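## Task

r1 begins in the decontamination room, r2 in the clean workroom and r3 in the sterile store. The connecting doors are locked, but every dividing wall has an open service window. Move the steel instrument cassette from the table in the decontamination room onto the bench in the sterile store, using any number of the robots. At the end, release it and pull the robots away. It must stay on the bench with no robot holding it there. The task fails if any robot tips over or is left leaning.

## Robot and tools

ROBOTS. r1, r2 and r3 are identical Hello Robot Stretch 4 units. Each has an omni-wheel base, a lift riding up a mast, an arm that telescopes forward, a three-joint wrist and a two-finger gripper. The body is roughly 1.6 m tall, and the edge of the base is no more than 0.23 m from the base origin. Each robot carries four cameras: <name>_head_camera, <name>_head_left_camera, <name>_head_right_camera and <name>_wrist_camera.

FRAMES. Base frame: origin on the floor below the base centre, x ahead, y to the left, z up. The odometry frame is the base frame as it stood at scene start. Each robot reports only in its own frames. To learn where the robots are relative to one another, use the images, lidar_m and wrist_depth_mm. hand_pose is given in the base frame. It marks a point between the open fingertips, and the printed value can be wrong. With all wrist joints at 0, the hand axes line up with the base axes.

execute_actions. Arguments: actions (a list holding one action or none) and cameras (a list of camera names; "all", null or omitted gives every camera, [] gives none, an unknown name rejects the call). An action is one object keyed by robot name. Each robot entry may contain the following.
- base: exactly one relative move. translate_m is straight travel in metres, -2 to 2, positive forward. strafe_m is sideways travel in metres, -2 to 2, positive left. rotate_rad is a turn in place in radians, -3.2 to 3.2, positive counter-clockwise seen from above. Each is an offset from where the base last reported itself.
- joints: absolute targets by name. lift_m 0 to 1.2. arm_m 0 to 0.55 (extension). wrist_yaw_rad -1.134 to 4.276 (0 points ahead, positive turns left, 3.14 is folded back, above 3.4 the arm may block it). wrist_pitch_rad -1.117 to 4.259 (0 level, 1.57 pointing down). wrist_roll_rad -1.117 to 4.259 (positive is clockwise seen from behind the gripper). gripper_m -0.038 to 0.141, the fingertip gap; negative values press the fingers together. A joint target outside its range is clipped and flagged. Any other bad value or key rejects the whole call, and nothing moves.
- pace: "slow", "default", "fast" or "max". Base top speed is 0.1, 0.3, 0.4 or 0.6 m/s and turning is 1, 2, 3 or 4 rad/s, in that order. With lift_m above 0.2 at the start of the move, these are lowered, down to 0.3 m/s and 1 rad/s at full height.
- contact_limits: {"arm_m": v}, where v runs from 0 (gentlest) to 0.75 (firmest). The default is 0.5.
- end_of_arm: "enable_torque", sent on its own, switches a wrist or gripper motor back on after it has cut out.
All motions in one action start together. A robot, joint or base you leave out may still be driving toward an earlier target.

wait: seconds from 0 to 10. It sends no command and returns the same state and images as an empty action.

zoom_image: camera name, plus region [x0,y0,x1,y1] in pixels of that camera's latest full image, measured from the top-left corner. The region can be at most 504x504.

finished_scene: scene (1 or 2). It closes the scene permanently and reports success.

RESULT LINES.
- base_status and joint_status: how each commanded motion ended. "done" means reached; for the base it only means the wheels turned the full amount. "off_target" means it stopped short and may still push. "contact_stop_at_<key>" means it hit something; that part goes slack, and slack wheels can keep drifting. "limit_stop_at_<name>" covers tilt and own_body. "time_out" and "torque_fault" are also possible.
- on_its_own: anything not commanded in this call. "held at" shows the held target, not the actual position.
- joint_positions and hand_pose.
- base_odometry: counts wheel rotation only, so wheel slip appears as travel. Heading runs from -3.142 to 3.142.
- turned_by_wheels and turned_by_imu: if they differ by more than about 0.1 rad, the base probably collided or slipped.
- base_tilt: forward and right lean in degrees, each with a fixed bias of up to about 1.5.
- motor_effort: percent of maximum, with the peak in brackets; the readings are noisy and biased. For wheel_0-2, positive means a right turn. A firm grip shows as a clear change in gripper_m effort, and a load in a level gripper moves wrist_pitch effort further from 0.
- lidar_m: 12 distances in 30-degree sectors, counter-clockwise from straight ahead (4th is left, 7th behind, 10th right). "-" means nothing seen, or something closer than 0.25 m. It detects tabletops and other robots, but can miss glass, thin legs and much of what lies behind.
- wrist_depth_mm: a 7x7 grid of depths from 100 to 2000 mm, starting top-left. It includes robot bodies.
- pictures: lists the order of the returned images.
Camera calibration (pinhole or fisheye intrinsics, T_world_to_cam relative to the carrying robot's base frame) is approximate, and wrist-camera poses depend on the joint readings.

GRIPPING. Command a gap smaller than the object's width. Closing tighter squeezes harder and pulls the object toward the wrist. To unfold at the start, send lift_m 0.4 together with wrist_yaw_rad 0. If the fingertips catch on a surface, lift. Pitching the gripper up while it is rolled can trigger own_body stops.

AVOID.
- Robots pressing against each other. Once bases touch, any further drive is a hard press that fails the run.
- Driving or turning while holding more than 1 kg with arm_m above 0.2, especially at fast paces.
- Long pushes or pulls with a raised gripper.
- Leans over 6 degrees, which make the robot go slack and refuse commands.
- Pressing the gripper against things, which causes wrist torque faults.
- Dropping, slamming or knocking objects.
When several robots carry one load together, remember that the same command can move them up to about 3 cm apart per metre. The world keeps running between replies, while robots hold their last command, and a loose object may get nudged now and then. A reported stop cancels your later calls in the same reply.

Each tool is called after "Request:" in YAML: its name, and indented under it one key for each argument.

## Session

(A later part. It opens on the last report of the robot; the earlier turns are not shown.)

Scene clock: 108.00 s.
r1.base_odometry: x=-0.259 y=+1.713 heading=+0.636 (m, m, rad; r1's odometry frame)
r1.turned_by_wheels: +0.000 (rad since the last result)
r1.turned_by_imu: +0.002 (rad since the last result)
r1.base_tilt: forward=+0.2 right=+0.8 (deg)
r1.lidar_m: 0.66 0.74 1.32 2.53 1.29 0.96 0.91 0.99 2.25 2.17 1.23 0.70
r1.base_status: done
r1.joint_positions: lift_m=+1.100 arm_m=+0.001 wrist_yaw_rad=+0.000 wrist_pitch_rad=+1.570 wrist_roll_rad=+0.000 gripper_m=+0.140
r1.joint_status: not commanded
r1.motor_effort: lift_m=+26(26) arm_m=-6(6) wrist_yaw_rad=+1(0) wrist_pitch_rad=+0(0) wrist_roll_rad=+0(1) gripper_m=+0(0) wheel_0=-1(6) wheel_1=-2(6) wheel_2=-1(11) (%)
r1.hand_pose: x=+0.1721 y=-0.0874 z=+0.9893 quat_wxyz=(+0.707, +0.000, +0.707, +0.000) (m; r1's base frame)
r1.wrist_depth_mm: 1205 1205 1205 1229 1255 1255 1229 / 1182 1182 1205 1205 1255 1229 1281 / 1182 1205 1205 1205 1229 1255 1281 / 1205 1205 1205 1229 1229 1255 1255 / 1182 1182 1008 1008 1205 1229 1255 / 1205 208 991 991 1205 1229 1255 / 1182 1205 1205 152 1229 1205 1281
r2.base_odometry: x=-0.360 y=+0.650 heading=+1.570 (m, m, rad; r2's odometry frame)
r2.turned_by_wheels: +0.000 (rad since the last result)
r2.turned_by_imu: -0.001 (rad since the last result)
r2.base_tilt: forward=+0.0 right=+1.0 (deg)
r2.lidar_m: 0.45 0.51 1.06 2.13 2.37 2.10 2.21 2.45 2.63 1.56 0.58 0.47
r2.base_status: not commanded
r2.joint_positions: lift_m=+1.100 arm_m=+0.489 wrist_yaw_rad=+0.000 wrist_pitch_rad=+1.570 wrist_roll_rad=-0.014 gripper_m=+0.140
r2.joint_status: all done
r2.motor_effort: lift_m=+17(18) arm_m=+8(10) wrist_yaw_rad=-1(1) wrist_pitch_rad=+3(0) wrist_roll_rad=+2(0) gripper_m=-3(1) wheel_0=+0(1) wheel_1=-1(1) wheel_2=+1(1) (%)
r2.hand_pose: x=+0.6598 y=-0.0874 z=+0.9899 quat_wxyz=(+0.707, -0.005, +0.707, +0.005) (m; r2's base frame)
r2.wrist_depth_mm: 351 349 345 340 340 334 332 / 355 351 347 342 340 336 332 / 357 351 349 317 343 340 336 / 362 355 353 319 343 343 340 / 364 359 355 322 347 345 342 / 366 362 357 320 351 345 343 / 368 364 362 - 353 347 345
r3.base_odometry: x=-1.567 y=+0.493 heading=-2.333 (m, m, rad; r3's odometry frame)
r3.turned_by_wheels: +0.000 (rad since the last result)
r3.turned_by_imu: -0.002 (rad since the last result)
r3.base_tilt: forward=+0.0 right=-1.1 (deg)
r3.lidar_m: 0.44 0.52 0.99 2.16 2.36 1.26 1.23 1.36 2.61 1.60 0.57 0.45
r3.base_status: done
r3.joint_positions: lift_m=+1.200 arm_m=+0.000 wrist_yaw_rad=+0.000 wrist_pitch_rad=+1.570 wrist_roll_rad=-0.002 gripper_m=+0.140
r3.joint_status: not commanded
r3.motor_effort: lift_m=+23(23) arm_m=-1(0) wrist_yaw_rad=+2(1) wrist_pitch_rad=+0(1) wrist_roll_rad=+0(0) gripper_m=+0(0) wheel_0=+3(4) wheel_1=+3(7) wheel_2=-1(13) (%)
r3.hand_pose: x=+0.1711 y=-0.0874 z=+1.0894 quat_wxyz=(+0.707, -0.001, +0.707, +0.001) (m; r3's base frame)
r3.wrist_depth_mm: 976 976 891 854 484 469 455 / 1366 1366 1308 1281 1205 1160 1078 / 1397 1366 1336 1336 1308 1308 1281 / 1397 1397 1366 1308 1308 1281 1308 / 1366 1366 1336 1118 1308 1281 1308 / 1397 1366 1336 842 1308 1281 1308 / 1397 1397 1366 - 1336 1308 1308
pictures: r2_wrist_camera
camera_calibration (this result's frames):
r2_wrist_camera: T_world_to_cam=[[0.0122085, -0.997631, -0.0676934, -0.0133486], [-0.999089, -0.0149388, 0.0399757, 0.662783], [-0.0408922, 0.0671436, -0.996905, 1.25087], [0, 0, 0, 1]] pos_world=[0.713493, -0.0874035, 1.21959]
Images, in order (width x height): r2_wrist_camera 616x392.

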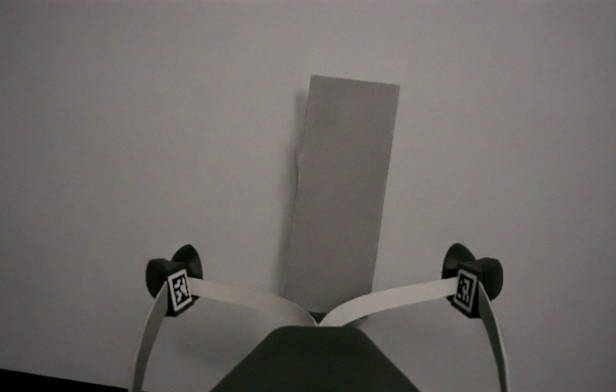

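Request:
execute_actions:
  actions:
    - {"r2":{"joints":{"lift_m":1.0,"arm_m":0.53,"wrist_roll_rad":0.1}}}
  cameras: ["r2_wrist_camera"]

Request:
execute_actions:
  actions:
    - {"r2":{"joints":{"gripper_m":0.02}}}
  cameras: []

Request:
execute_actions:
  actions:
    - {"r2":{"base":{"translate_m":-1.0},"joints":{"lift_m":1.17}}}
  cameras: ["r2_wrist_camera"]

Request:
execute_actions:
  actions:
    - {"r2":{"base":{"rotate_rad":3.08},"joints":{"arm_m":0.2,"wrist_roll_rad":0,"lift_m":1.2}}}
  cameras: ["r2_head_camera","r3_head_camera"]

Scene clock: 118.83 s.
r1.base_odometry: x=-0.259 y=+1.713 heading=+0.636 (m, m, rad; r1's odometry frame)
r1.turned_by_wheels: +0.000 (rad since the last result)
r1.turned_by_imu: +0.000 (rad since the last result)
r1.base_tilt: forward=+0.0 right=+0.7 (deg)
r1.lidar_m: 0.66 0.73 1.33 2.53 1.28 0.96 0.92 0.98 2.28 2.19 1.22 0.73
r1.base_status: not commanded
r1.joint_positions: lift_m=+1.100 arm_m=+0.001 wrist_yaw_rad=+0.000 wrist_pitch_rad=+1.570 wrist_roll_rad=+0.000 gripper_m=+0.140
r1.joint_status: not commanded
r1.motor_effort: lift_m=+26(26) arm_m=-6(6) wrist_yaw_rad=+0(1) wrist_pitch_rad=+0(1) wrist_roll_rad=-1(1) gripper_m=-2(0) wheel_0=-1(1) wheel_1=-2(2) wheel_2=-1(1) (%)
r1.hand_pose: x=+0.1721 y=-0.0874 z=+0.9893 quat_wxyz=(+0.707, +0.000, +0.707, +0.000) (m; r1's base frame)
r1.wrist_depth_mm: 1182 1205 1205 1229 1229 1255 1255 / 1205 1205 1205 1229 1229 1255 1281 / 1182 1182 1229 1229 1255 1229 1255 / 1182 1182 1229 1229 1229 1255 1229 / 1182 1205 991 1008 1229 1229 1229 / 1160 207 1008 1008 1229 1229 1229 / 1182 1182 1205 151 1229 1229 1255
r2.base_odometry: x=-0.360 y=+0.650 heading=+1.570 (m, m, rad; r2's odometry frame)
r2.turned_by_wheels: +0.000 (rad since the last result)
r2.turned_by_imu: -0.001 (rad since the last result)
r2.base_tilt: forward=+0.0 right=+1.0 (deg)
r2.lidar_m: 0.47 0.52 1.08 2.12 2.35 2.10 2.20 2.47 2.62 1.55 0.57 0.46
r2.base_status: not commanded
r2.joint_positions: lift_m=+1.000 arm_m=+0.529 wrist_yaw_rad=+0.000 wrist_pitch_rad=+1.570 wrist_roll_rad=+0.100 gripper_m=+0.140
r2.joint_status: all done
r2.motor_effort: lift_m=+17(17) arm_m=+8(9) wrist_yaw_rad=-1(1) wrist_pitch_rad=-2(1) wrist_roll_rad=+2(3) gripper_m=-1(1) wheel_0=+1(0) wheel_1=-1(2) wheel_2=+1(1) (%)
r2.hand_pose: x=+0.6997 y=-0.0874 z=+0.8899 quat_wxyz=(+0.706, +0.035, +0.706, -0.035) (m; r2's base frame)
r2.wrist_depth_mm: 252 248 246 244 241 239 237 / 253 250 248 245 243 241 238 / 255 253 250 216 214 242 240 / 257 255 253 217 216 245 242 / 259 257 254 219 217 246 244 / 262 259 255 220 218 247 247 / 263 260 257 - 220 249 249
r3.base_odometry: x=-1.567 y=+0.493 heading=-2.333 (m, m, rad; r3's odometry frame)
r3.turned_by_wheels: +0.000 (rad since the last result)
r3.turned_by_imu: -0.002 (rad since the last result)
r3.base_tilt: forward=+0.0 right=-1.2 (deg)
r3.lidar_m: 0.43 0.51 0.99 2.15 2.38 1.25 1.23 1.38 2.60 1.59 0.57 0.44
r3.base_status: not commanded
r3.joint_positions: lift_m=+1.200 arm_m=+0.000 wrist_yaw_rad=+0.000 wrist_pitch_rad=+1.570 wrist_roll_rad=-0.002 gripper_m=+0.140
r3.joint_status: not commanded
r3.motor_effort: lift_m=+23(23) arm_m=+0(1) wrist_yaw_rad=+3(2) wrist_pitch_rad=+0(0) wrist_roll_rad=+0(0) gripper_m=+0(1) wheel_0=+3(3) wheel_1=+3(3) wheel_2=-1(1) (%)
r3.hand_pose: x=+0.1711 y=-0.0874 z=+1.0894 quat_wxyz=(+0.707, -0.001, +0.707, +0.001) (m; r3's base frame)
r3.wrist_depth_mm: 960 946 891 842 480 469 452 / 1366 1336 1336 1308 1205 1160 1078 / 1397 1366 1366 1336 1308 1308 1281 / 1366 1366 1366 1336 1308 1308 1281 / 1397 1397 1336 1118 1308 1281 1308 / 1397 1366 1366 842 1336 1308 1308 / 1397 1397 1366 - 1308 1308 1308
pictures: r2_wrist_camera
camera_calibration (this result's frames):
r2_wrist_camera: T_world_to_cam=[[-0.101177, -0.992557, -0.0677804, 0.0592544], [-0.994314, 0.0986121, 0.0401816, 0.713076], [-0.0331985, 0.0714605, -0.996891, 1.14784], [0, 0, 0, 1]] pos_world=[0.753124, -0.0935296, 1.11963]
Images, in order (width x height): r2_wrist_camera 616x392.

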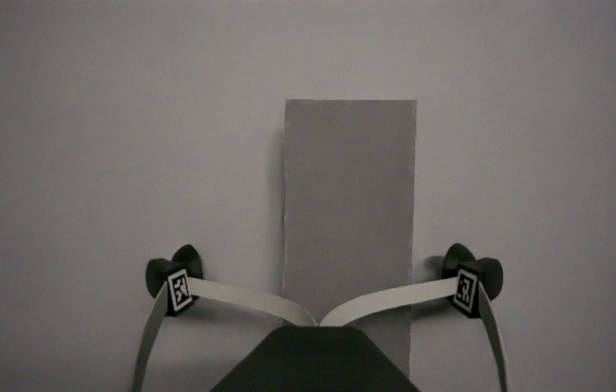

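Scene clock: 121.00 s.
r1.base_odometry: x=-0.259 y=+1.713 heading=+0.636 (m, m, rad; r1's odometry frame)
r1.turned_by_wheels: +0.000 (rad since the last result)
r1.turned_by_imu: +0.000 (rad since the last result)
r1.base_tilt: forward=+0.1 right=+0.6 (deg)
r1.lidar_m: 0.67 0.73 1.33 2.53 1.32 0.95 0.93 1.01 2.26 2.19 1.24 0.69
r1.base_status: not commanded
r1.joint_positions: lift_m=+1.100 arm_m=+0.001 wrist_yaw_rad=+0.000 wrist_pitch_rad=+1.570 wrist_roll_rad=+0.000 gripper_m=+0.140
r1.joint_status: not commanded
r1.motor_effort: lift_m=+26(26) arm_m=-6(6) wrist_yaw_rad=+0(0) wrist_pitch_rad=+0(0) wrist_roll_rad=+0(0) gripper_m=-3(1) wheel_0=-1(1) wheel_1=-2(2) wheel_2=-1(1) (%)
r1.hand_pose: x=+0.1721 y=-0.0874 z=+0.9893 quat_wxyz=(+0.707, +0.000, +0.707, +0.000) (m; r1's base frame)
r1.wrist_depth_mm: 1182 1205 1229 1229 1229 1255 1255 / 1182 1205 1205 1229 1205 1281 1255 / 1182 1205 1205 1255 1255 1255 1255 / 1182 1182 1229 1229 1229 1255 1255 / 1205 1205 991 1008 1255 1229 1255 / 1182 207 976 991 1205 1229 1229 / 1182 1205 1229 151 1205 1255 1229
r2.base_odometry: x=-0.360 y=+0.650 heading=+1.570 (m, m, rad; r2's odometry frame)
r2.turned_by_wheels: +0.000 (rad since the last result)
r2.turned_by_imu: -0.001 (rad since the last result)
r2.base_tilt: forward=+0.0 right=+1.0 (deg)
r2.lidar_m: 0.46 0.53 1.08 2.11 2.33 2.08 2.21 2.46 2.61 1.55 0.59 0.49
r2.base_status: not commanded
r2.joint_positions: lift_m=+1.000 arm_m=+0.529 wrist_yaw_rad=+0.000 wrist_pitch_rad=+1.570 wrist_roll_rad=+0.100 gripper_m=+0.021
r2.joint_status: all done
r2.motor_effort: lift_m=+18(17) arm_m=+8(8) wrist_yaw_rad=-1(1) wrist_pitch_rad=-3(2) wrist_roll_rad=+2(0) gripper_m=-30(32) wheel_0=+0(1) wheel_1=-1(2) wheel_2=+0(1) (%)
r2.hand_pose: x=+0.6997 y=-0.0874 z=+0.8898 quat_wxyz=(+0.706, +0.035, +0.706, -0.035) (m; r2's base frame)
r2.wrist_depth_mm: 251 248 246 243 239 238 236 / 253 251 246 244 243 240 237 / 254 252 249 203 243 241 240 / 255 253 252 204 244 243 242 / 258 255 251 206 204 245 243 / 260 257 190 207 204 176 245 / 263 259 258 - 250 249 247
r3.base_odometry: x=-1.567 y=+0.493 heading=-2.333 (m, m, rad; r3's odometry frame)
r3.turned_by_wheels: +0.000 (rad since the last result)
r3.turned_by_imu: -0.001 (rad since the last result)
r3.base_tilt: forward=+0.1 right=-1.2 (deg)
r3.lidar_m: 0.45 0.51 0.99 2.17 2.35 1.26 1.24 1.39 2.61 1.60 0.57 0.45
r3.base_status: not commanded
r3.joint_positions: lift_m=+1.200 arm_m=+0.000 wrist_yaw_rad=+0.000 wrist_pitch_rad=+1.570 wrist_roll_rad=-0.002 gripper_m=+0.140
r3.joint_status: not commanded
r3.motor_effort: lift_m=+23(23) arm_m=+0(1) wrist_yaw_rad=+3(2) wrist_pitch_rad=-1(1) wrist_roll_rad=+0(0) gripper_m=+0(1) wheel_0=+3(4) wheel_1=+3(3) wheel_2=-1(1) (%)
r3.hand_pose: x=+0.1711 y=-0.0874 z=+1.0894 quat_wxyz=(+0.707, -0.001, +0.707, +0.001) (m; r3's base frame)
r3.wrist_depth_mm: 960 946 891 854 480 469 455 / 1366 1366 1336 1281 1229 1138 1078 / 1366 1366 1366 1336 1336 1308 1281 / 1366 1397 1336 1336 1366 1308 1308 / 1366 1397 1336 1118 1308 1308 1281 / 1397 1366 1366 842 1336 1308 1281 / 1397 1366 1366 - 1336 1308 1308
pictures: none
No camera images: the call's "cameras" was empty. Leave "cameras" out to get every camera's image.

Scene clock: 125.80 s.
r1.base_odometry: x=-0.259 y=+1.713 heading=+0.636 (m, m, rad; r1's odometry frame)
r1.turned_by_wheels: +0.000 (rad since the last result)
r1.turned_by_imu: +0.000 (rad since the last result)
r1.base_tilt: forward=+0.0 right=+0.5 (deg)
r1.lidar_m: 0.68 0.72 1.31 2.53 1.26 0.96 0.91 0.97 2.24 2.20 1.25 0.72
r1.base_status: not commanded
r1.joint_positions: lift_m=+1.100 arm_m=+0.001 wrist_yaw_rad=+0.000 wrist_pitch_rad=+1.570 wrist_roll_rad=+0.000 gripper_m=+0.140
r1.joint_status: not commanded
r1.motor_effort: lift_m=+26(26) arm_m=-6(6) wrist_yaw_rad=+0(0) wrist_pitch_rad=+0(0) wrist_roll_rad=-2(3) gripper_m=-1(1) wheel_0=-1(1) wheel_1=-2(2) wheel_2=-1(1) (%)
r1.hand_pose: x=+0.1721 y=-0.0874 z=+0.9893 quat_wxyz=(+0.707, +0.000, +0.707, +0.000) (m; r1's base frame)
r1.wrist_depth_mm: 1205 1182 1205 1229 1229 1255 1255 / 1182 1182 1229 1205 1255 1255 1229 / 1182 1182 1205 1229 1229 1255 1281 / 1182 1205 1205 1255 1229 1255 1255 / 1182 1182 991 991 1255 1229 1255 / 1182 207 991 1008 1182 1229 1205 / 1182 1205 1205 152 1229 1205 1229
r2.base_odometry: x=-0.360 y=-0.350 heading=+1.570 (m, m, rad; r2's odometry frame)
r2.turned_by_wheels: +0.000 (rad since the last result)
r2.turned_by_imu: +0.001 (rad since the last result)
r2.base_tilt: forward=+0.0 right=+0.9 (deg)
r2.lidar_m: 0.58 1.78 2.31 2.30 1.53 1.09 1.07 1.35 2.14 2.43 1.97 1.48
r2.base_status: done
r2.joint_positions: lift_m=+1.170 arm_m=+0.529 wrist_yaw_rad=+0.000 wrist_pitch_rad=+1.570 wrist_roll_rad=+0.100 gripper_m=+0.021
r2.joint_status: all done
r2.motor_effort: lift_m=+23(25) arm_m=+8(8) wrist_yaw_rad=-1(1) wrist_pitch_rad=-1(0) wrist_roll_rad=+1(2) gripper_m=-30(31) wheel_0=-1(5) wheel_1=+0(4) wheel_2=-1(8) (%)
r2.hand_pose: x=+0.6997 y=-0.0874 z=+1.0594 quat_wxyz=(+0.706, +0.035, +0.706, -0.035) (m; r2's base frame)
r2.wrist_depth_mm: 1308 1281 1255 1255 1255 1229 1182 / 1281 1281 1281 1255 1255 1205 1229 / 1308 1308 1281 202 1255 1255 1229 / 1308 1281 1281 204 1281 1255 1229 / 1336 1308 1308 205 205 1255 1229 / 1366 1308 190 206 205 176 1281 / 1366 1366 1308 - 1308 1255 1281
r3.base_odometry: x=-1.567 y=+0.493 heading=-2.333 (m, m, rad; r3's odometry frame)
r3.turned_by_wheels: +0.000 (rad since the last result)
r3.turned_by_imu: -0.002 (rad since the last result)
r3.base_tilt: forward=+0.1 right=-1.1 (deg)
r3.lidar_m: 0.45 0.51 1.00 2.17 2.38 1.25 1.22 1.38 2.59 1.60 0.56 0.44
r3.base_status: not commanded
r3.joint_positions: lift_m=+1.200 arm_m=+0.000 wrist_yaw_rad=+0.000 wrist_pitch_rad=+1.570 wrist_roll_rad=-0.002 gripper_m=+0.140
r3.joint_status: not commanded
r3.motor_effort: lift_m=+23(23) arm_m=+0(0) wrist_yaw_rad=+2(2) wrist_pitch_rad=+0(1) wrist_roll_rad=+0(1) gripper_m=-2(1) wheel_0=+3(3) wheel_1=+3(3) wheel_2=-1(1) (%)
r3.hand_pose: x=+0.1711 y=-0.0874 z=+1.0894 quat_wxyz=(+0.707, -0.001, +0.707, +0.001) (m; r3's base frame)
r3.wrist_depth_mm: 960 931 891 854 480 469 455 / 1366 1366 1336 1281 1229 1138 1060 / 1397 1397 1336 1336 1336 1308 1281 / 1366 1397 1366 1308 1336 1308 1281 / 1397 1366 1366 1118 1308 1308 1281 / 1366 1397 1336 842 1336 1308 1281 / 1397 1397 1366 - 1336 1308 1308
pictures: r2_wrist_camera
camera_calibration (this result's frames):
r2_wrist_camera: T_world_to_cam=[[-0.101291, -0.992545, -0.0677827, 0.0708297], [-0.994304, 0.0987278, 0.0401597, 0.706322], [-0.0331682, 0.0714644, -0.996892, 1.31679], [0, 0, 0, 1]] pos_world=[0.753148, -0.0935359, 1.28914]
Images, in order (width x height): r2_wrist_camera 616x392.

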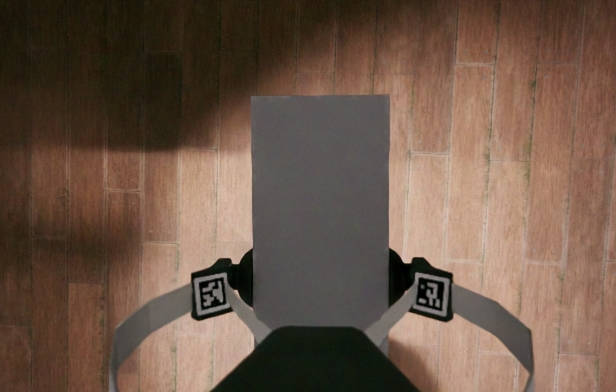

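Scene clock: 129.90 s.
r1.base_odometry: x=-0.259 y=+1.713 heading=+0.636 (m, m, rad; r1's odometry frame)
r1.turned_by_wheels: +0.000 (rad since the last result)
r1.turned_by_imu: +0.000 (rad since the last result)
r1.base_tilt: forward=+0.0 right=+0.5 (deg)
r1.lidar_m: 0.68 0.73 1.30 2.52 1.30 0.97 0.92 1.02 2.27 2.19 1.27 0.67
r1.base_status: not commanded
r1.joint_positions: lift_m=+1.100 arm_m=+0.001 wrist_yaw_rad=+0.000 wrist_pitch_rad=+1.570 wrist_roll_rad=+0.000 gripper_m=+0.140
r1.joint_status: not commanded
r1.motor_effort: lift_m=+25(26) arm_m=-6(6) wrist_yaw_rad=+0(1) wrist_pitch_rad=+0(1) wrist_roll_rad=-2(2) gripper_m=+0(1) wheel_0=+0(1) wheel_1=-2(2) wheel_2=-1(1) (%)
r1.hand_pose: x=+0.1721 y=-0.0874 z=+0.9893 quat_wxyz=(+0.707, +0.000, +0.707, +0.000) (m; r1's base frame)
r1.wrist_depth_mm: 1182 1182 1205 1205 1255 1255 1255 / 1182 1205 1205 1229 1229 1281 1281 / 1160 1182 1205 1229 1255 1255 1255 / 1182 1205 1205 1229 1255 1255 1255 / 1160 1182 976 1008 1205 1255 1281 / 1160 208 991 1008 1229 1229 1255 / 1160 1182 1205 151 1229 1229 1255
r2.base_odometry: x=-0.360 y=-0.350 heading=-1.633 (m, m, rad; r2's odometry frame)
r2.turned_by_wheels: +3.080 (rad since the last result)
r2.turned_by_imu: +3.026 (rad since the last result)
r2.base_tilt: forward=+0.1 right=+0.9 (deg)
r2.lidar_m: 0.25 1.32 1.95 2.42 2.08 1.48 1.46 1.75 2.35 2.31 1.59 0.26
r2.base_status: done
r2.joint_positions: lift_m=+1.200 arm_m=+0.201 wrist_yaw_rad=+0.000 wrist_pitch_rad=+1.570 wrist_roll_rad=+0.000 gripper_m=+0.021
r2.joint_status: all done
r2.motor_effort: lift_m=+23(23) arm_m=-8(11) wrist_yaw_rad=-1(2) wrist_pitch_rad=+0(1) wrist_roll_rad=-1(2) gripper_m=-29(29) wheel_0=-1(5) wheel_1=+0(7) wheel_2=-1(4) (%)
r2.hand_pose: x=+0.3726 y=-0.0874 z=+1.0894 quat_wxyz=(+0.707, +0.000, +0.707, +0.000) (m; r2's base frame)
r2.wrist_depth_mm: 1308 1281 1281 1281 1308 1255 1229 / 1336 1336 1281 1281 1255 1281 1281 / 1366 1366 1336 202 1255 1281 1255 / 1366 1336 1336 204 1308 1281 1281 / 1366 1366 1336 205 204 1308 1308 / 1366 1336 191 207 204 176 1281 / 1397 1397 1336 - 1308 1308 1308
r3.base_odometry: x=-1.567 y=+0.493 heading=-2.333 (m, m, rad; r3's odometry frame)
r3.turned_by_wheels: +0.000 (rad since the last result)
r3.turned_by_imu: -0.002 (rad since the last result)
r3.base_tilt: forward=+0.1 right=-1.1 (deg)
r3.lidar_m: 0.45 0.49 1.00 2.16 2.37 1.26 1.24 1.39 2.59 1.60 0.57 0.45
r3.base_status: not commanded
r3.joint_positions: lift_m=+1.200 arm_m=+0.000 wrist_yaw_rad=+0.000 wrist_pitch_rad=+1.570 wrist_roll_rad=-0.002 gripper_m=+0.140
r3.joint_status: not commanded
r3.motor_effort: lift_m=+23(23) arm_m=-1(0) wrist_yaw_rad=+1(2) wrist_pitch_rad=+2(0) wrist_roll_rad=+0(0) gripper_m=+2(0) wheel_0=+3(3) wheel_1=+3(3) wheel_2=-1(1) (%)
r3.hand_pose: x=+0.1711 y=-0.0874 z=+1.0894 quat_wxyz=(+0.707, -0.001, +0.707, +0.001) (m; r3's base frame)
r3.wrist_depth_mm: 960 946 891 842 480 469 455 / 1366 1366 1336 1281 1205 1138 1078 / 1336 1366 1366 1366 1308 1308 1281 / 1397 1366 1336 1336 1308 1308 1308 / 1366 1366 1366 1138 1308 1308 1308 / 1397 1397 1336 842 1336 1281 1308 / 1366 1397 1397 - 1336 1336 1308
pictures: r2_head_camera, r3_head_camera
Images, in order (width x height): r2_head_camera 420x560, r3_head_camera 420x560.

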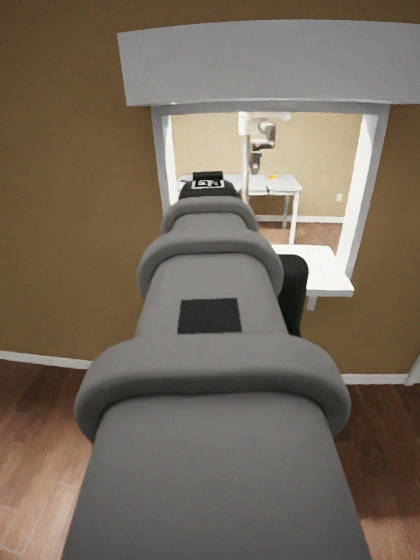

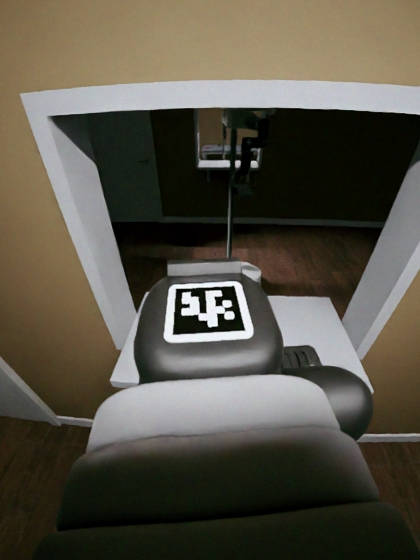

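Request:
execute_actions:
  actions:
    - {"r2":{"base":{"translate_m":0.65},"joints":{"lift_m":1.14,"arm_m":0.3}},"r3":{"joints":{"lift_m":1.13}}}
  cameras: ["r2_wrist_camera","r3_head_camera"]

Scene clock: 146.87 s.
r1.base_odometry: x=-0.259 y=+1.713 heading=+0.636 (m, m, rad; r1's odometry frame)
r1.turned_by_wheels: +0.000 (rad since the last result)
r1.turned_by_imu: +0.000 (rad since the last result)
r1.base_tilt: forward=+0.0 right=+0.6 (deg)
r1.lidar_m: 0.68 0.74 1.31 2.54 1.32 0.96 0.89 1.00 2.28 2.18 1.23 0.71
r1.base_status: not commanded
r1.joint_positions: lift_m=+1.100 arm_m=+0.001 wrist_yaw_rad=+0.000 wrist_pitch_rad=+1.570 wrist_roll_rad=+0.000 gripper_m=+0.140
r1.joint_status: not commanded
r1.motor_effort: lift_m=+25(26) arm_m=-6(6) wrist_yaw_rad=+1(0) wrist_pitch_rad=-1(1) wrist_roll_rad=+1(2) gripper_m=+0(2) wheel_0=-1(1) wheel_1=-2(2) wheel_2=-1(1) (%)
r1.hand_pose: x=+0.1721 y=-0.0874 z=+0.9893 quat_wxyz=(+0.707, +0.000, +0.707, +0.000) (m; r1's base frame)
r1.wrist_depth_mm: 1205 1205 1205 1229 1255 1255 1255 / 1160 1205 1229 1205 1229 1255 1281 / 1182 1205 1205 1229 1205 1229 1255 / 1182 1182 1229 1229 1229 1229 1255 / 1205 1182 991 991 1229 1229 1229 / 1182 207 991 991 1205 1255 1255 / 1160 1182 1182 152 1229 1229 1229
r2.base_odometry: x=-0.401 y=-0.998 heading=-1.633 (m, m, rad; r2's odometry frame)
r2.turned_by_wheels: +0.000 (rad since the last result)
r2.turned_by_imu: -0.004 (rad since the last result)
r2.base_tilt: forward=+0.0 right=+0.9 (deg)
r2.lidar_m: 0.35 0.39 0.95 2.35 2.54 2.28 2.25 2.43 2.42 1.63 0.52 0.35
r2.base_status: done
r2.joint_positions: lift_m=+1.140 arm_m=+0.299 wrist_yaw_rad=+0.000 wrist_pitch_rad=+1.570 wrist_roll_rad=+0.000 gripper_m=+0.021
r2.joint_status: all done
r2.motor_effort: lift_m=+18(21) arm_m=+8(8) wrist_yaw_rad=-1(0) wrist_pitch_rad=-2(4) wrist_roll_rad=+1(1) gripper_m=-30(30) wheel_0=+0(4) wheel_1=+0(5) wheel_2=+0(8) (%)
r2.hand_pose: x=+0.4697 y=-0.0874 z=+1.0298 quat_wxyz=(+0.707, +0.000, +0.707, +0.000) (m; r2's base frame)
r2.wrist_depth_mm: 351 389 384 377 377 373 370 / 382 392 389 384 379 375 373 / 1182 397 394 201 379 379 375 / 1255 399 394 203 382 382 377 / 1281 1308 397 205 205 382 379 / 1336 1281 191 206 204 176 1229 / 1308 1336 1308 - 1281 1255 1255
r3.base_odometry: x=-1.567 y=+0.493 heading=-2.333 (m, m, rad; r3's odometry frame)
r3.turned_by_wheels: +0.000 (rad since the last result)
r3.turned_by_imu: -0.003 (rad since the last result)
r3.base_tilt: forward=+0.0 right=-1.1 (deg)
r3.lidar_m: 0.45 0.50 1.01 2.16 2.37 1.24 1.23 1.34 2.61 1.60 0.58 0.45
r3.base_status: not commanded
r3.joint_positions: lift_m=+1.130 arm_m=+0.000 wrist_yaw_rad=+0.000 wrist_pitch_rad=+1.570 wrist_roll_rad=-0.002 gripper_m=+0.140
r3.joint_status: all done
r3.motor_effort: lift_m=+16(21) arm_m=+0(1) wrist_yaw_rad=+1(1) wrist_pitch_rad=+0(1) wrist_roll_rad=+1(0) gripper_m=+0(0) wheel_0=+3(3) wheel_1=+3(2) wheel_2=-1(1) (%)
r3.hand_pose: x=+0.1711 y=-0.0874 z=+1.0200 quat_wxyz=(+0.707, -0.001, +0.707, +0.001) (m; r3's base frame)
r3.wrist_depth_mm: 960 946 878 854 820 788 759 / 1308 1281 1255 1255 1205 1138 1098 / 1281 1281 1281 1229 1255 1205 1205 / 1308 1281 1281 1255 1255 1229 1229 / 1308 1308 1042 1042 1255 1255 1229 / 1308 1308 1281 842 1255 1255 1255 / 1308 1308 1308 - 1255 1255 1229
pictures: r2_wrist_camera, r3_head_camera
camera_calibration (this result's frames):
r2_wrist_camera: T_world_to_cam=[[-0.00216778, -0.997703, -0.0677065, -0.00156707], [-0.999196, -0.000549562, 0.0400898, 0.472514], [-0.0400349, 0.067739, -0.9969, 1.28252], [0, 0, 0, 1]] pos_world=[0.523476, -0.0881804, 1.25949]
Images, in order (width x height): r2_wrist_camera 616x392, r3_head_camera 420x560.

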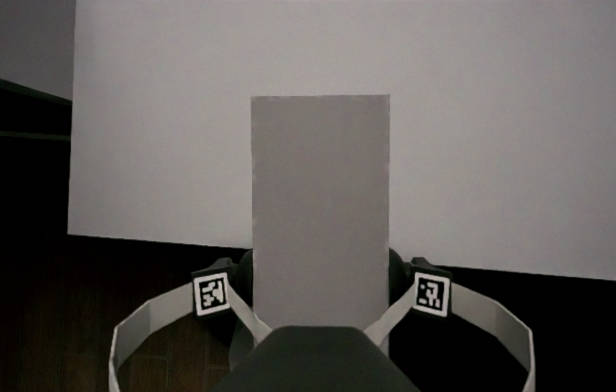

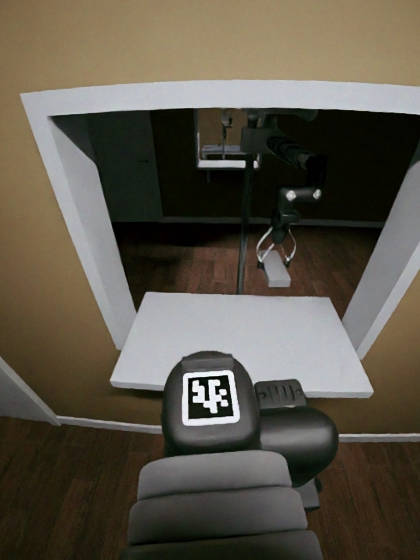

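Same sill height.

Request:
execute_actions:
  actions:
    - {"r2":{"base":{"strafe_m":-0.13},"joints":{"lift_m":1.05,"arm_m":0.54}}}
  cameras: []

Request:
execute_actions:
  actions:
    - {"r2":{"joints":{"lift_m":1.0}}}
  cameras: []

Request:
execute_actions:
  actions:
    - {"r2":{"joints":{"gripper_m":0.14}}}
  cameras: []

Request:
execute_actions:
  actions:
    - {"r2":{"joints":{"lift_m":1.1,"arm_m":0},"pace":"fast"}}
  cameras: []

Request:
execute_actions:
  actions:
    - {"r2":{"base":{"translate_m":-0.2}},"r3":{"joints":{"lift_m":1.1,"arm_m":0.47},"pace":"fast"}}
  cameras: ["r3_wrist_camera"]

Scene clock: 166.07 s.
r1.base_odometry: x=-0.259 y=+1.713 heading=+0.636 (m, m, rad; r1's odometry frame)
r1.turned_by_wheels: +0.000 (rad since the last result)
r1.turned_by_imu: +0.000 (rad since the last result)
r1.base_tilt: forward=+0.0 right=+0.6 (deg)
r1.lidar_m: 0.68 0.71 1.35 2.53 1.28 0.96 0.92 1.02 2.27 2.20 1.24 0.71
r1.base_status: not commanded
r1.joint_positions: lift_m=+1.100 arm_m=+0.001 wrist_yaw_rad=+0.000 wrist_pitch_rad=+1.570 wrist_roll_rad=+0.000 gripper_m=+0.140
r1.joint_status: not commanded
r1.motor_effort: lift_m=+26(26) arm_m=-6(6) wrist_yaw_rad=+0(1) wrist_pitch_rad=+0(1) wrist_roll_rad=+0(0) gripper_m=-1(2) wheel_0=-1(1) wheel_1=-1(2) wheel_2=-1(1) (%)
r1.hand_pose: x=+0.1721 y=-0.0874 z=+0.9893 quat_wxyz=(+0.707, +0.000, +0.707, +0.000) (m; r1's base frame)
r1.wrist_depth_mm: 1205 1205 1229 1281 1229 1255 1255 / 1205 1229 1205 1229 1255 1229 1281 / 1182 1160 1182 1229 1255 1255 1255 / 1205 1205 1205 1229 1229 1255 1255 / 1205 1182 1008 991 1229 1255 1255 / 1160 207 991 991 1229 1229 1229 / 1182 1182 1182 151 1255 1229 1255
r2.base_odometry: x=-0.531 y=-0.990 heading=-1.634 (m, m, rad; r2's odometry frame)
r2.turned_by_wheels: +0.000 (rad since the last result)
r2.turned_by_imu: -0.002 (rad since the last result)
r2.base_tilt: forward=+0.1 right=+0.9 (deg)
r2.lidar_m: 0.35 0.39 0.92 2.48 2.66 2.29 2.26 2.47 2.27 1.57 0.49 0.37
r2.base_status: done
r2.joint_positions: lift_m=+1.050 arm_m=+0.539 wrist_yaw_rad=+0.000 wrist_pitch_rad=+1.570 wrist_roll_rad=+0.000 gripper_m=+0.021
r2.joint_status: all done
r2.motor_effort: lift_m=+18(18) arm_m=+8(9) wrist_yaw_rad=-1(1) wrist_pitch_rad=+1(0) wrist_roll_rad=+0(1) gripper_m=-29(29) wheel_0=+0(7) wheel_1=-1(8) wheel_2=-1(3) (%)
r2.hand_pose: x=+0.7098 y=-0.0874 z=+0.9398 quat_wxyz=(+0.707, +0.000, +0.707, +0.000) (m; r2's base frame)
r2.wrist_depth_mm: 1160 1138 1138 1118 917 1118 1098 / 303 300 296 293 290 289 286 / 306 303 300 202 291 291 287 / 307 304 301 204 294 293 290 / 312 309 303 205 205 294 293 / 314 309 190 206 204 176 294 / 315 312 309 - 301 298 296
r3.base_odometry: x=-1.567 y=+0.493 heading=-2.333 (m, m, rad; r3's odometry frame)
r3.turned_by_wheels: +0.000 (rad since the last result)
r3.turned_by_imu: -0.002 (rad since the last result)
r3.base_tilt: forward=+0.1 right=-1.1 (deg)
r3.lidar_m: 0.45 0.51 1.01 2.15 2.37 1.25 1.22 1.32 2.61 1.60 0.58 0.45
r3.base_status: not commanded
r3.joint_positions: lift_m=+1.130 arm_m=+0.000 wrist_yaw_rad=+0.000 wrist_pitch_rad=+1.570 wrist_roll_rad=-0.002 gripper_m=+0.140
r3.joint_status: not commanded
r3.motor_effort: lift_m=+16(16) arm_m=+0(1) wrist_yaw_rad=+3(4) wrist_pitch_rad=+0(1) wrist_roll_rad=+0(0) gripper_m=+2(3) wheel_0=+3(3) wheel_1=+3(3) wheel_2=-1(1) (%)
r3.hand_pose: x=+0.1711 y=-0.0874 z=+1.0200 quat_wxyz=(+0.707, -0.001, +0.707, +0.001) (m; r3's base frame)
r3.wrist_depth_mm: 976 946 891 831 820 798 768 / 1308 1281 1255 1255 1205 1160 1078 / 1336 1308 1255 1255 1255 1229 1229 / 1308 1308 1281 1255 1255 1255 1229 / 1308 1308 1060 1042 1255 1229 1229 / 1336 1308 1281 842 1255 1255 1229 / 1336 1308 1281 - 1255 1255 1255
pictures: none
No camera images: the call's "cameras" was empty. Leave "cameras" out to get every camera's image.

Scene clock: 167.17 s.
r1.base_odometry: x=-0.259 y=+1.713 heading=+0.636 (m, m, rad; r1's odometry frame)
r1.turned_by_wheels: +0.000 (rad since the last result)
r1.turned_by_imu: +0.000 (rad since the last result)
r1.base_tilt: forward=+0.0 right=+0.6 (deg)
r1.lidar_m: 0.68 0.72 1.30 2.52 1.28 0.97 0.91 1.00 2.28 2.20 1.22 0.72
r1.base_status: not commanded
r1.joint_positions: lift_m=+1.100 arm_m=+0.001 wrist_yaw_rad=+0.000 wrist_pitch_rad=+1.570 wrist_roll_rad=+0.000 gripper_m=+0.140
r1.joint_status: not commanded
r1.motor_effort: lift_m=+26(26) arm_m=-6(6) wrist_yaw_rad=-1(1) wrist_pitch_rad=-1(1) wrist_roll_rad=+0(1) gripper_m=+2(1) wheel_0=-1(1) wheel_1=-2(2) wheel_2=-1(1) (%)
r1.hand_pose: x=+0.1721 y=-0.0874 z=+0.9893 quat_wxyz=(+0.707, +0.000, +0.707, +0.000) (m; r1's base frame)
r1.wrist_depth_mm: 1205 1205 1229 1229 1229 1255 1255 / 1182 1182 1255 1205 1229 1229 1281 / 1182 1182 1205 1229 1255 1281 1255 / 1205 1182 1205 1229 1205 1229 1255 / 1182 1205 1008 1008 1205 1229 1255 / 1182 207 991 991 1229 1229 1255 / 1182 1182 1205 151 1205 1255 1255
r2.base_odometry: x=-0.531 y=-0.990 heading=-1.634 (m, m, rad; r2's odometry frame)
r2.turned_by_wheels: +0.000 (rad since the last result)
r2.turned_by_imu: +0.000 (rad since the last result)
r2.base_tilt: forward=+0.1 right=+0.9 (deg)
r2.lidar_m: 0.35 0.40 0.92 2.48 2.69 2.29 2.26 2.47 2.29 1.56 0.48 0.37
r2.base_status: not commanded
r2.joint_positions: lift_m=+1.000 arm_m=+0.539 wrist_yaw_rad=+0.000 wrist_pitch_rad=+1.570 wrist_roll_rad=+0.000 gripper_m=+0.021
r2.joint_status: all done
r2.motor_effort: lift_m=+18(17) arm_m=+8(8) wrist_yaw_rad=-1(1) wrist_pitch_rad=+1(0) wrist_roll_rad=+0(0) gripper_m=-28(30) wheel_0=+0(0) wheel_1=-1(1) wheel_2=-1(1) (%)
r2.hand_pose: x=+0.7098 y=-0.0874 z=+0.8898 quat_wxyz=(+0.707, +0.000, +0.707, +0.000) (m; r2's base frame)
r2.wrist_depth_mm: 251 250 247 878 866 1042 1060 / 253 250 247 244 241 239 238 / 254 252 249 202 242 242 240 / 256 254 250 204 245 243 242 / 258 256 252 206 205 244 242 / 260 257 191 207 204 176 244 / 263 259 257 - 250 250 246
r3.base_odometry: x=-1.567 y=+0.493 heading=-2.333 (m, m, rad; r3's odometry frame)
r3.turned_by_wheels: +0.000 (rad since the last result)
r3.turned_by_imu: +0.000 (rad since the last result)
r3.base_tilt: forward=+0.1 right=-1.1 (deg)
r3.lidar_m: 0.45 0.51 1.00 2.16 2.34 1.25 1.23 1.34 2.59 1.59 0.58 0.45
r3.base_status: not commanded
r3.joint_positions: lift_m=+1.130 arm_m=+0.000 wrist_yaw_rad=+0.000 wrist_pitch_rad=+1.570 wrist_roll_rad=-0.002 gripper_m=+0.140
r3.joint_status: not commanded
r3.motor_effort: lift_m=+16(16) arm_m=+0(0) wrist_yaw_rad=+2(1) wrist_pitch_rad=-1(1) wrist_roll_rad=+0(0) gripper_m=+0(2) wheel_0=+3(3) wheel_1=+3(2) wheel_2=-1(1) (%)
r3.hand_pose: x=+0.1711 y=-0.0874 z=+1.0200 quat_wxyz=(+0.707, -0.001, +0.707, +0.001) (m; r3's base frame)
r3.wrist_depth_mm: 960 960 891 842 809 788 759 / 1281 1281 1281 1229 1182 1160 1078 / 1308 1281 1281 1281 1255 1255 1229 / 1308 1308 1255 1255 1255 1229 1229 / 1308 1281 1060 1042 1255 1229 1229 / 1336 1308 1281 854 1255 1255 1229 / 1308 1281 1308 - 1255 1255 1229
pictures: none
No camera images: the call's "cameras" was empty. Leave "cameras" out to get every camera's image.

Scene clock: 169.33 s.
r1.base_odometry: x=-0.259 y=+1.713 heading=+0.636 (m, m, rad; r1's odometry frame)
r1.turned_by_wheels: +0.000 (rad since the last result)
r1.turned_by_imu: +0.000 (rad since the last result)
r1.base_tilt: forward=+0.0 right=+0.7 (deg)
r1.lidar_m: 0.69 0.73 1.32 2.53 1.30 0.97 0.90 1.01 2.26 2.19 1.21 0.71
r1.base_status: not commanded
r1.joint_positions: lift_m=+1.100 arm_m=+0.001 wrist_yaw_rad=+0.000 wrist_pitch_rad=+1.570 wrist_roll_rad=+0.000 gripper_m=+0.140
r1.joint_status: not commanded
r1.motor_effort: lift_m=+25(26) arm_m=-6(6) wrist_yaw_rad=-1(1) wrist_pitch_rad=-1(0) wrist_roll_rad=-1(0) gripper_m=+0(0) wheel_0=-1(1) wheel_1=-2(2) wheel_2=-1(1) (%)
r1.hand_pose: x=+0.1721 y=-0.0874 z=+0.9893 quat_wxyz=(+0.707, +0.000, +0.707, +0.000) (m; r1's base frame)
r1.wrist_depth_mm: 1205 1182 1205 1229 1255 1255 1255 / 1182 1229 1229 1255 1255 1255 1255 / 1182 1182 1205 1229 1229 1229 1255 / 1182 1205 1205 1205 1205 1229 1229 / 1182 1182 1008 1008 1229 1229 1255 / 1182 207 991 1008 1205 1229 1229 / 1205 1182 1205 151 1205 1229 1255
r2.base_odometry: x=-0.531 y=-0.990 heading=-1.634 (m, m, rad; r2's odometry frame)
r2.turned_by_wheels: +0.000 (rad since the last result)
r2.turned_by_imu: -0.001 (rad since the last result)
r2.base_tilt: forward=+0.1 right=+0.9 (deg)
r2.lidar_m: 0.37 0.39 0.93 2.47 2.68 2.31 2.27 2.46 2.29 1.58 0.46 0.36
r2.base_status: not commanded
r2.joint_positions: lift_m=+1.000 arm_m=+0.539 wrist_yaw_rad=+0.000 wrist_pitch_rad=+1.570 wrist_roll_rad=+0.000 gripper_m=+0.140
r2.joint_status: all done
r2.motor_effort: lift_m=+18(18) arm_m=+8(8) wrist_yaw_rad=-1(1) wrist_pitch_rad=-1(4) wrist_roll_rad=+1(0) gripper_m=+0(28) wheel_0=+0(0) wheel_1=-1(1) wheel_2=-1(1) (%)
r2.hand_pose: x=+0.7096 y=-0.0874 z=+0.8898 quat_wxyz=(+0.707, +0.000, +0.707, +0.000) (m; r2's base frame)
r2.wrist_depth_mm: 252 250 246 878 878 1060 1060 / 254 250 248 245 243 241 238 / 255 253 250 215 243 242 240 / 258 254 251 217 244 244 241 / 259 256 253 219 247 246 244 / 263 258 254 220 220 246 245 / 264 260 257 - 251 250 248
r3.base_odometry: x=-1.567 y=+0.493 heading=-2.333 (m, m, rad; r3's odometry frame)
r3.turned_by_wheels: +0.000 (rad since the last result)
r3.turned_by_imu: -0.001 (rad since the last result)
r3.base_tilt: forward=+0.0 right=-1.1 (deg)
r3.lidar_m: 0.44 0.51 0.99 2.16 2.35 1.25 1.23 1.34 2.60 1.58 0.58 0.45
r3.base_status: not commanded
r3.joint_positions: lift_m=+1.130 arm_m=+0.000 wrist_yaw_rad=+0.000 wrist_pitch_rad=+1.570 wrist_roll_rad=-0.002 gripper_m=+0.140
r3.joint_status: not commanded
r3.motor_effort: lift_m=+16(16) arm_m=+0(0) wrist_yaw_rad=+2(2) wrist_pitch_rad=+0(0) wrist_roll_rad=+0(1) gripper_m=-1(0) wheel_0=+3(4) wheel_1=+3(2) wheel_2=-1(1) (%)
r3.hand_pose: x=+0.1711 y=-0.0874 z=+1.0200 quat_wxyz=(+0.707, -0.001, +0.707, +0.001) (m; r3's base frame)
r3.wrist_depth_mm: 960 946 891 854 809 798 768 / 1281 1281 1281 1229 1205 1138 1078 / 1308 1255 1281 1281 1229 1229 1229 / 1308 1281 1281 1255 1255 1229 1229 / 1308 1308 1078 1060 1255 1229 1229 / 1336 1281 1281 842 1255 1229 1229 / 1308 1308 1281 - 1255 1229 1255
pictures: none
No camera images: the call's "cameras" was empty. Leave "cameras" out to get every camera's image.

Scene clock: 171.50 s.
r1.base_odometry: x=-0.259 y=+1.713 heading=+0.636 (m, m, rad; r1's odometry frame)
r1.turned_by_wheels: +0.000 (rad since the last result)
r1.turned_by_imu: +0.000 (rad since the last result)
r1.base_tilt: forward=+0.0 right=+0.6 (deg)
r1.lidar_m: 0.68 0.71 1.33 2.53 1.32 0.97 0.92 0.98 2.30 2.18 1.26 0.72
r1.base_status: not commanded
r1.joint_positions: lift_m=+1.100 arm_m=+0.001 wrist_yaw_rad=+0.000 wrist_pitch_rad=+1.570 wrist_roll_rad=+0.000 gripper_m=+0.140
r1.joint_status: not commanded
r1.motor_effort: lift_m=+26(26) arm_m=-6(6) wrist_yaw_rad=+0(0) wrist_pitch_rad=+0(0) wrist_roll_rad=-1(3) gripper_m=+0(1) wheel_0=-1(1) wheel_1=-2(2) wheel_2=-1(1) (%)
r1.hand_pose: x=+0.1721 y=-0.0874 z=+0.9893 quat_wxyz=(+0.707, +0.000, +0.707, +0.000) (m; r1's base frame)
r1.wrist_depth_mm: 1229 1205 1205 1205 1281 1255 1229 / 1182 1182 1205 1229 1255 1229 1255 / 1182 1205 1182 1255 1205 1255 1281 / 1160 1205 1205 1229 1281 1229 1229 / 1160 1182 976 1008 1255 1229 1255 / 1182 208 976 991 1255 1229 1255 / 1182 1182 1182 152 1255 1229 1229
r2.base_odometry: x=-0.531 y=-0.990 heading=-1.634 (m, m, rad; r2's odometry frame)
r2.turned_by_wheels: +0.000 (rad since the last result)
r2.turned_by_imu: -0.001 (rad since the last result)
r2.base_tilt: forward=+0.1 right=+0.9 (deg)
r2.lidar_m: 0.36 0.40 0.92 2.48 2.68 2.30 2.26 2.47 2.29 1.56 0.48 0.37
r2.base_status: not commanded
r2.joint_positions: lift_m=+1.100 arm_m=+0.001 wrist_yaw_rad=+0.000 wrist_pitch_rad=+1.570 wrist_roll_rad=+0.000 gripper_m=+0.140
r2.joint_status: all done
r2.motor_effort: lift_m=+21(23) arm_m=-8(8) wrist_yaw_rad=+0(1) wrist_pitch_rad=-1(2) wrist_roll_rad=-1(2) gripper_m=-1(1) wheel_0=+0(0) wheel_1=-1(1) wheel_2=-1(1) (%)
r2.hand_pose: x=+0.1725 y=-0.0874 z=+0.9896 quat_wxyz=(+0.707, +0.000, +0.707, +0.000) (m; r2's base frame)
r2.wrist_depth_mm: 1025 991 917 878 831 798 768 / 1255 1205 1229 1205 1182 1182 1098 / 1229 1255 1229 1205 1182 1160 1182 / 1255 1229 1255 1025 1205 1182 1160 / 1281 1229 1025 1008 1205 1182 1182 / 1255 1281 1060 960 1205 1229 1182 / 1281 1281 1255 - 1205 1229 1205
r3.base_odometry: x=-1.567 y=+0.493 heading=-2.333 (m, m, rad; r3's odometry frame)
r3.turned_by_wheels: +0.000 (rad since the last result)
r3.turned_by_imu: -0.001 (rad since the last result)
r3.base_tilt: forward=+0.1 right=-1.2 (deg)
r3.lidar_m: 0.43 0.50 1.00 2.16 2.35 1.24 1.23 1.36 2.59 1.61 0.58 0.45
r3.base_status: not commanded
r3.joint_positions: lift_m=+1.130 arm_m=+0.000 wrist_yaw_rad=+0.000 wrist_pitch_rad=+1.570 wrist_roll_rad=-0.002 gripper_m=+0.140
r3.joint_status: not commanded
r3.motor_effort: lift_m=+16(16) arm_m=-1(0) wrist_yaw_rad=+0(3) wrist_pitch_rad=+0(1) wrist_roll_rad=+0(0) gripper_m=+0(0) wheel_0=+4(3) wheel_1=+3(3) wheel_2=-1(1) (%)
r3.hand_pose: x=+0.1711 y=-0.0874 z=+1.0200 quat_wxyz=(+0.707, -0.001, +0.707, +0.001) (m; r3's base frame)
r3.wrist_depth_mm: 976 946 878 842 809 798 768 / 1308 1281 1255 1255 1229 1138 1060 / 1308 1308 1281 1255 1229 1229 1205 / 1308 1281 1281 1255 1255 1229 1229 / 1308 1308 1060 1060 1255 1229 1205 / 1336 1308 1281 854 1255 1229 1229 / 1336 1308 1308 - 1281 1229 1255
pictures: none
No camera images: the call's "cameras" was empty. Leave "cameras" out to get every camera's image.

Scene clock: 173.57 s.
r1.base_odometry: x=-0.259 y=+1.713 heading=+0.636 (m, m, rad; r1's odometry frame)
r1.turned_by_wheels: +0.000 (rad since the last result)
r1.turned_by_imu: +0.000 (rad since the last result)
r1.base_tilt: forward=+0.1 right=+0.5 (deg)
r1.lidar_m: 0.68 0.74 1.32 2.54 1.32 0.97 0.90 0.98 2.26 2.19 1.23 0.72
r1.base_status: not commanded
r1.joint_positions: lift_m=+1.100 arm_m=+0.001 wrist_yaw_rad=+0.000 wrist_pitch_rad=+1.570 wrist_roll_rad=+0.000 gripper_m=+0.140
r1.joint_status: not commanded
r1.motor_effort: lift_m=+26(26) arm_m=-6(6) wrist_yaw_rad=+0(0) wrist_pitch_rad=+0(1) wrist_roll_rad=-1(0) gripper_m=-1(1) wheel_0=-1(1) wheel_1=-2(2) wheel_2=-1(1) (%)
r1.hand_pose: x=+0.1721 y=-0.0874 z=+0.9893 quat_wxyz=(+0.707, +0.000, +0.707, +0.000) (m; r1's base frame)
r1.wrist_depth_mm: 1182 1205 1205 1229 1255 1281 1281 / 1182 1205 1205 1229 1229 1229 1281 / 1160 1205 1229 1229 1229 1229 1255 / 1182 1205 1229 1205 1205 1255 1281 / 1205 1205 1008 991 1229 1229 1255 / 1182 208 991 1008 1229 1255 1229 / 1182 1182 1182 151 1205 1255 1255
r2.base_odometry: x=-0.518 y=-0.791 heading=-1.633 (m, m, rad; r2's odometry frame)
r2.turned_by_wheels: +0.000 (rad since the last result)
r2.turned_by_imu: +0.000 (rad since the last result)
r2.base_tilt: forward=+0.0 right=+0.9 (deg)
r2.lidar_m: 0.56 0.61 1.24 2.50 2.65 1.95 2.07 2.23 2.24 2.18 0.74 0.58
r2.base_status: done
r2.joint_positions: lift_m=+1.100 arm_m=+0.001 wrist_yaw_rad=+0.000 wrist_pitch_rad=+1.570 wrist_roll_rad=+0.000 gripper_m=+0.140
r2.joint_status: not commanded
r2.motor_effort: lift_m=+21(21) arm_m=-8(8) wrist_yaw_rad=+0(0) wrist_pitch_rad=-1(3) wrist_roll_rad=-1(1) gripper_m=-2(1) wheel_0=+0(5) wheel_1=+1(6) wheel_2=+1(9) (%)
r2.hand_pose: x=+0.1725 y=-0.0874 z=+0.9896 quat_wxyz=(+0.707, +0.000, +0.707, +0.000) (m; r2's base frame)
r2.wrist_depth_mm: 1255 1229 1182 1182 1182 1160 1160 / 1229 1255 1205 1182 1182 1182 1160 / 1255 1229 1205 1205 1182 1160 1182 / 1281 1255 1229 1025 1205 1205 1160 / 1255 1255 1025 1025 1205 1205 1182 / 1281 1255 1042 960 1229 1205 1205 / 1308 1255 1255 - 1229 1205 1229
r3.base_odometry: x=-1.567 y=+0.493 heading=-2.333 (m, m, rad; r3's odometry frame)
r3.turned_by_wheels: +0.000 (rad since the last result)
r3.turned_by_imu: -0.001 (rad since the last result)
r3.base_tilt: forward=+0.0 right=-1.2 (deg)
r3.lidar_m: 0.44 0.51 1.00 2.16 2.37 1.27 1.23 1.34 2.60 1.60 0.56 0.45
r3.base_status: not commanded
r3.joint_positions: lift_m=+1.100 arm_m=+0.469 wrist_yaw_rad=+0.000 wrist_pitch_rad=+1.570 wrist_roll_rad=-0.002 gripper_m=+0.140
r3.joint_status: all done
r3.motor_effort: lift_m=+16(17) arm_m=+6(6) wrist_yaw_rad=+1(1) wrist_pitch_rad=-1(1) wrist_roll_rad=+0(0) gripper_m=-1(0) wheel_0=+3(3) wheel_1=+3(3) wheel_2=-1(1) (%)
r3.hand_pose: x=+0.6402 y=-0.0874 z=+0.9900 quat_wxyz=(+0.707, -0.001, +0.707, +0.001) (m; r3's base frame)
r3.wrist_depth_mm: 364 357 355 349 347 343 340 / 364 359 355 351 345 343 342 / 366 362 357 353 349 345 340 / 364 364 357 355 319 347 343 / 368 364 357 355 319 345 343 / 370 366 359 353 322 349 347 / 370 368 364 - 322 351 347
pictures: r3_wrist_camera
camera_calibration (this result's frames):
r3_wrist_camera: T_world_to_cam=[[-0.0283721, -0.998748, -0.041208, -0.0207396], [-0.999115, 0.0270539, 0.0322009, 0.659949], [-0.0310458, 0.0420852, -0.998632, 1.24268], [0, 0, 0, 1]] pos_world=[0.697356, -0.0908664, 1.21888]
Images, in order (width x height): r3_wrist_camera 616x392.

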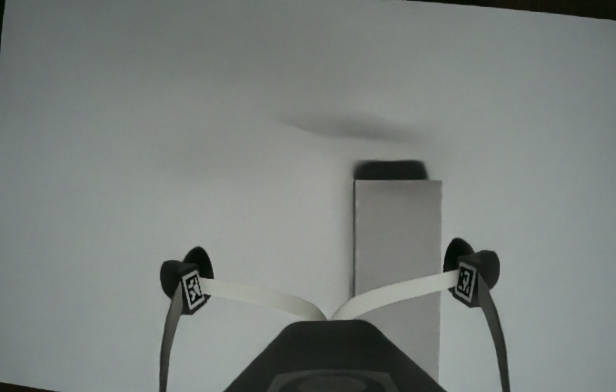

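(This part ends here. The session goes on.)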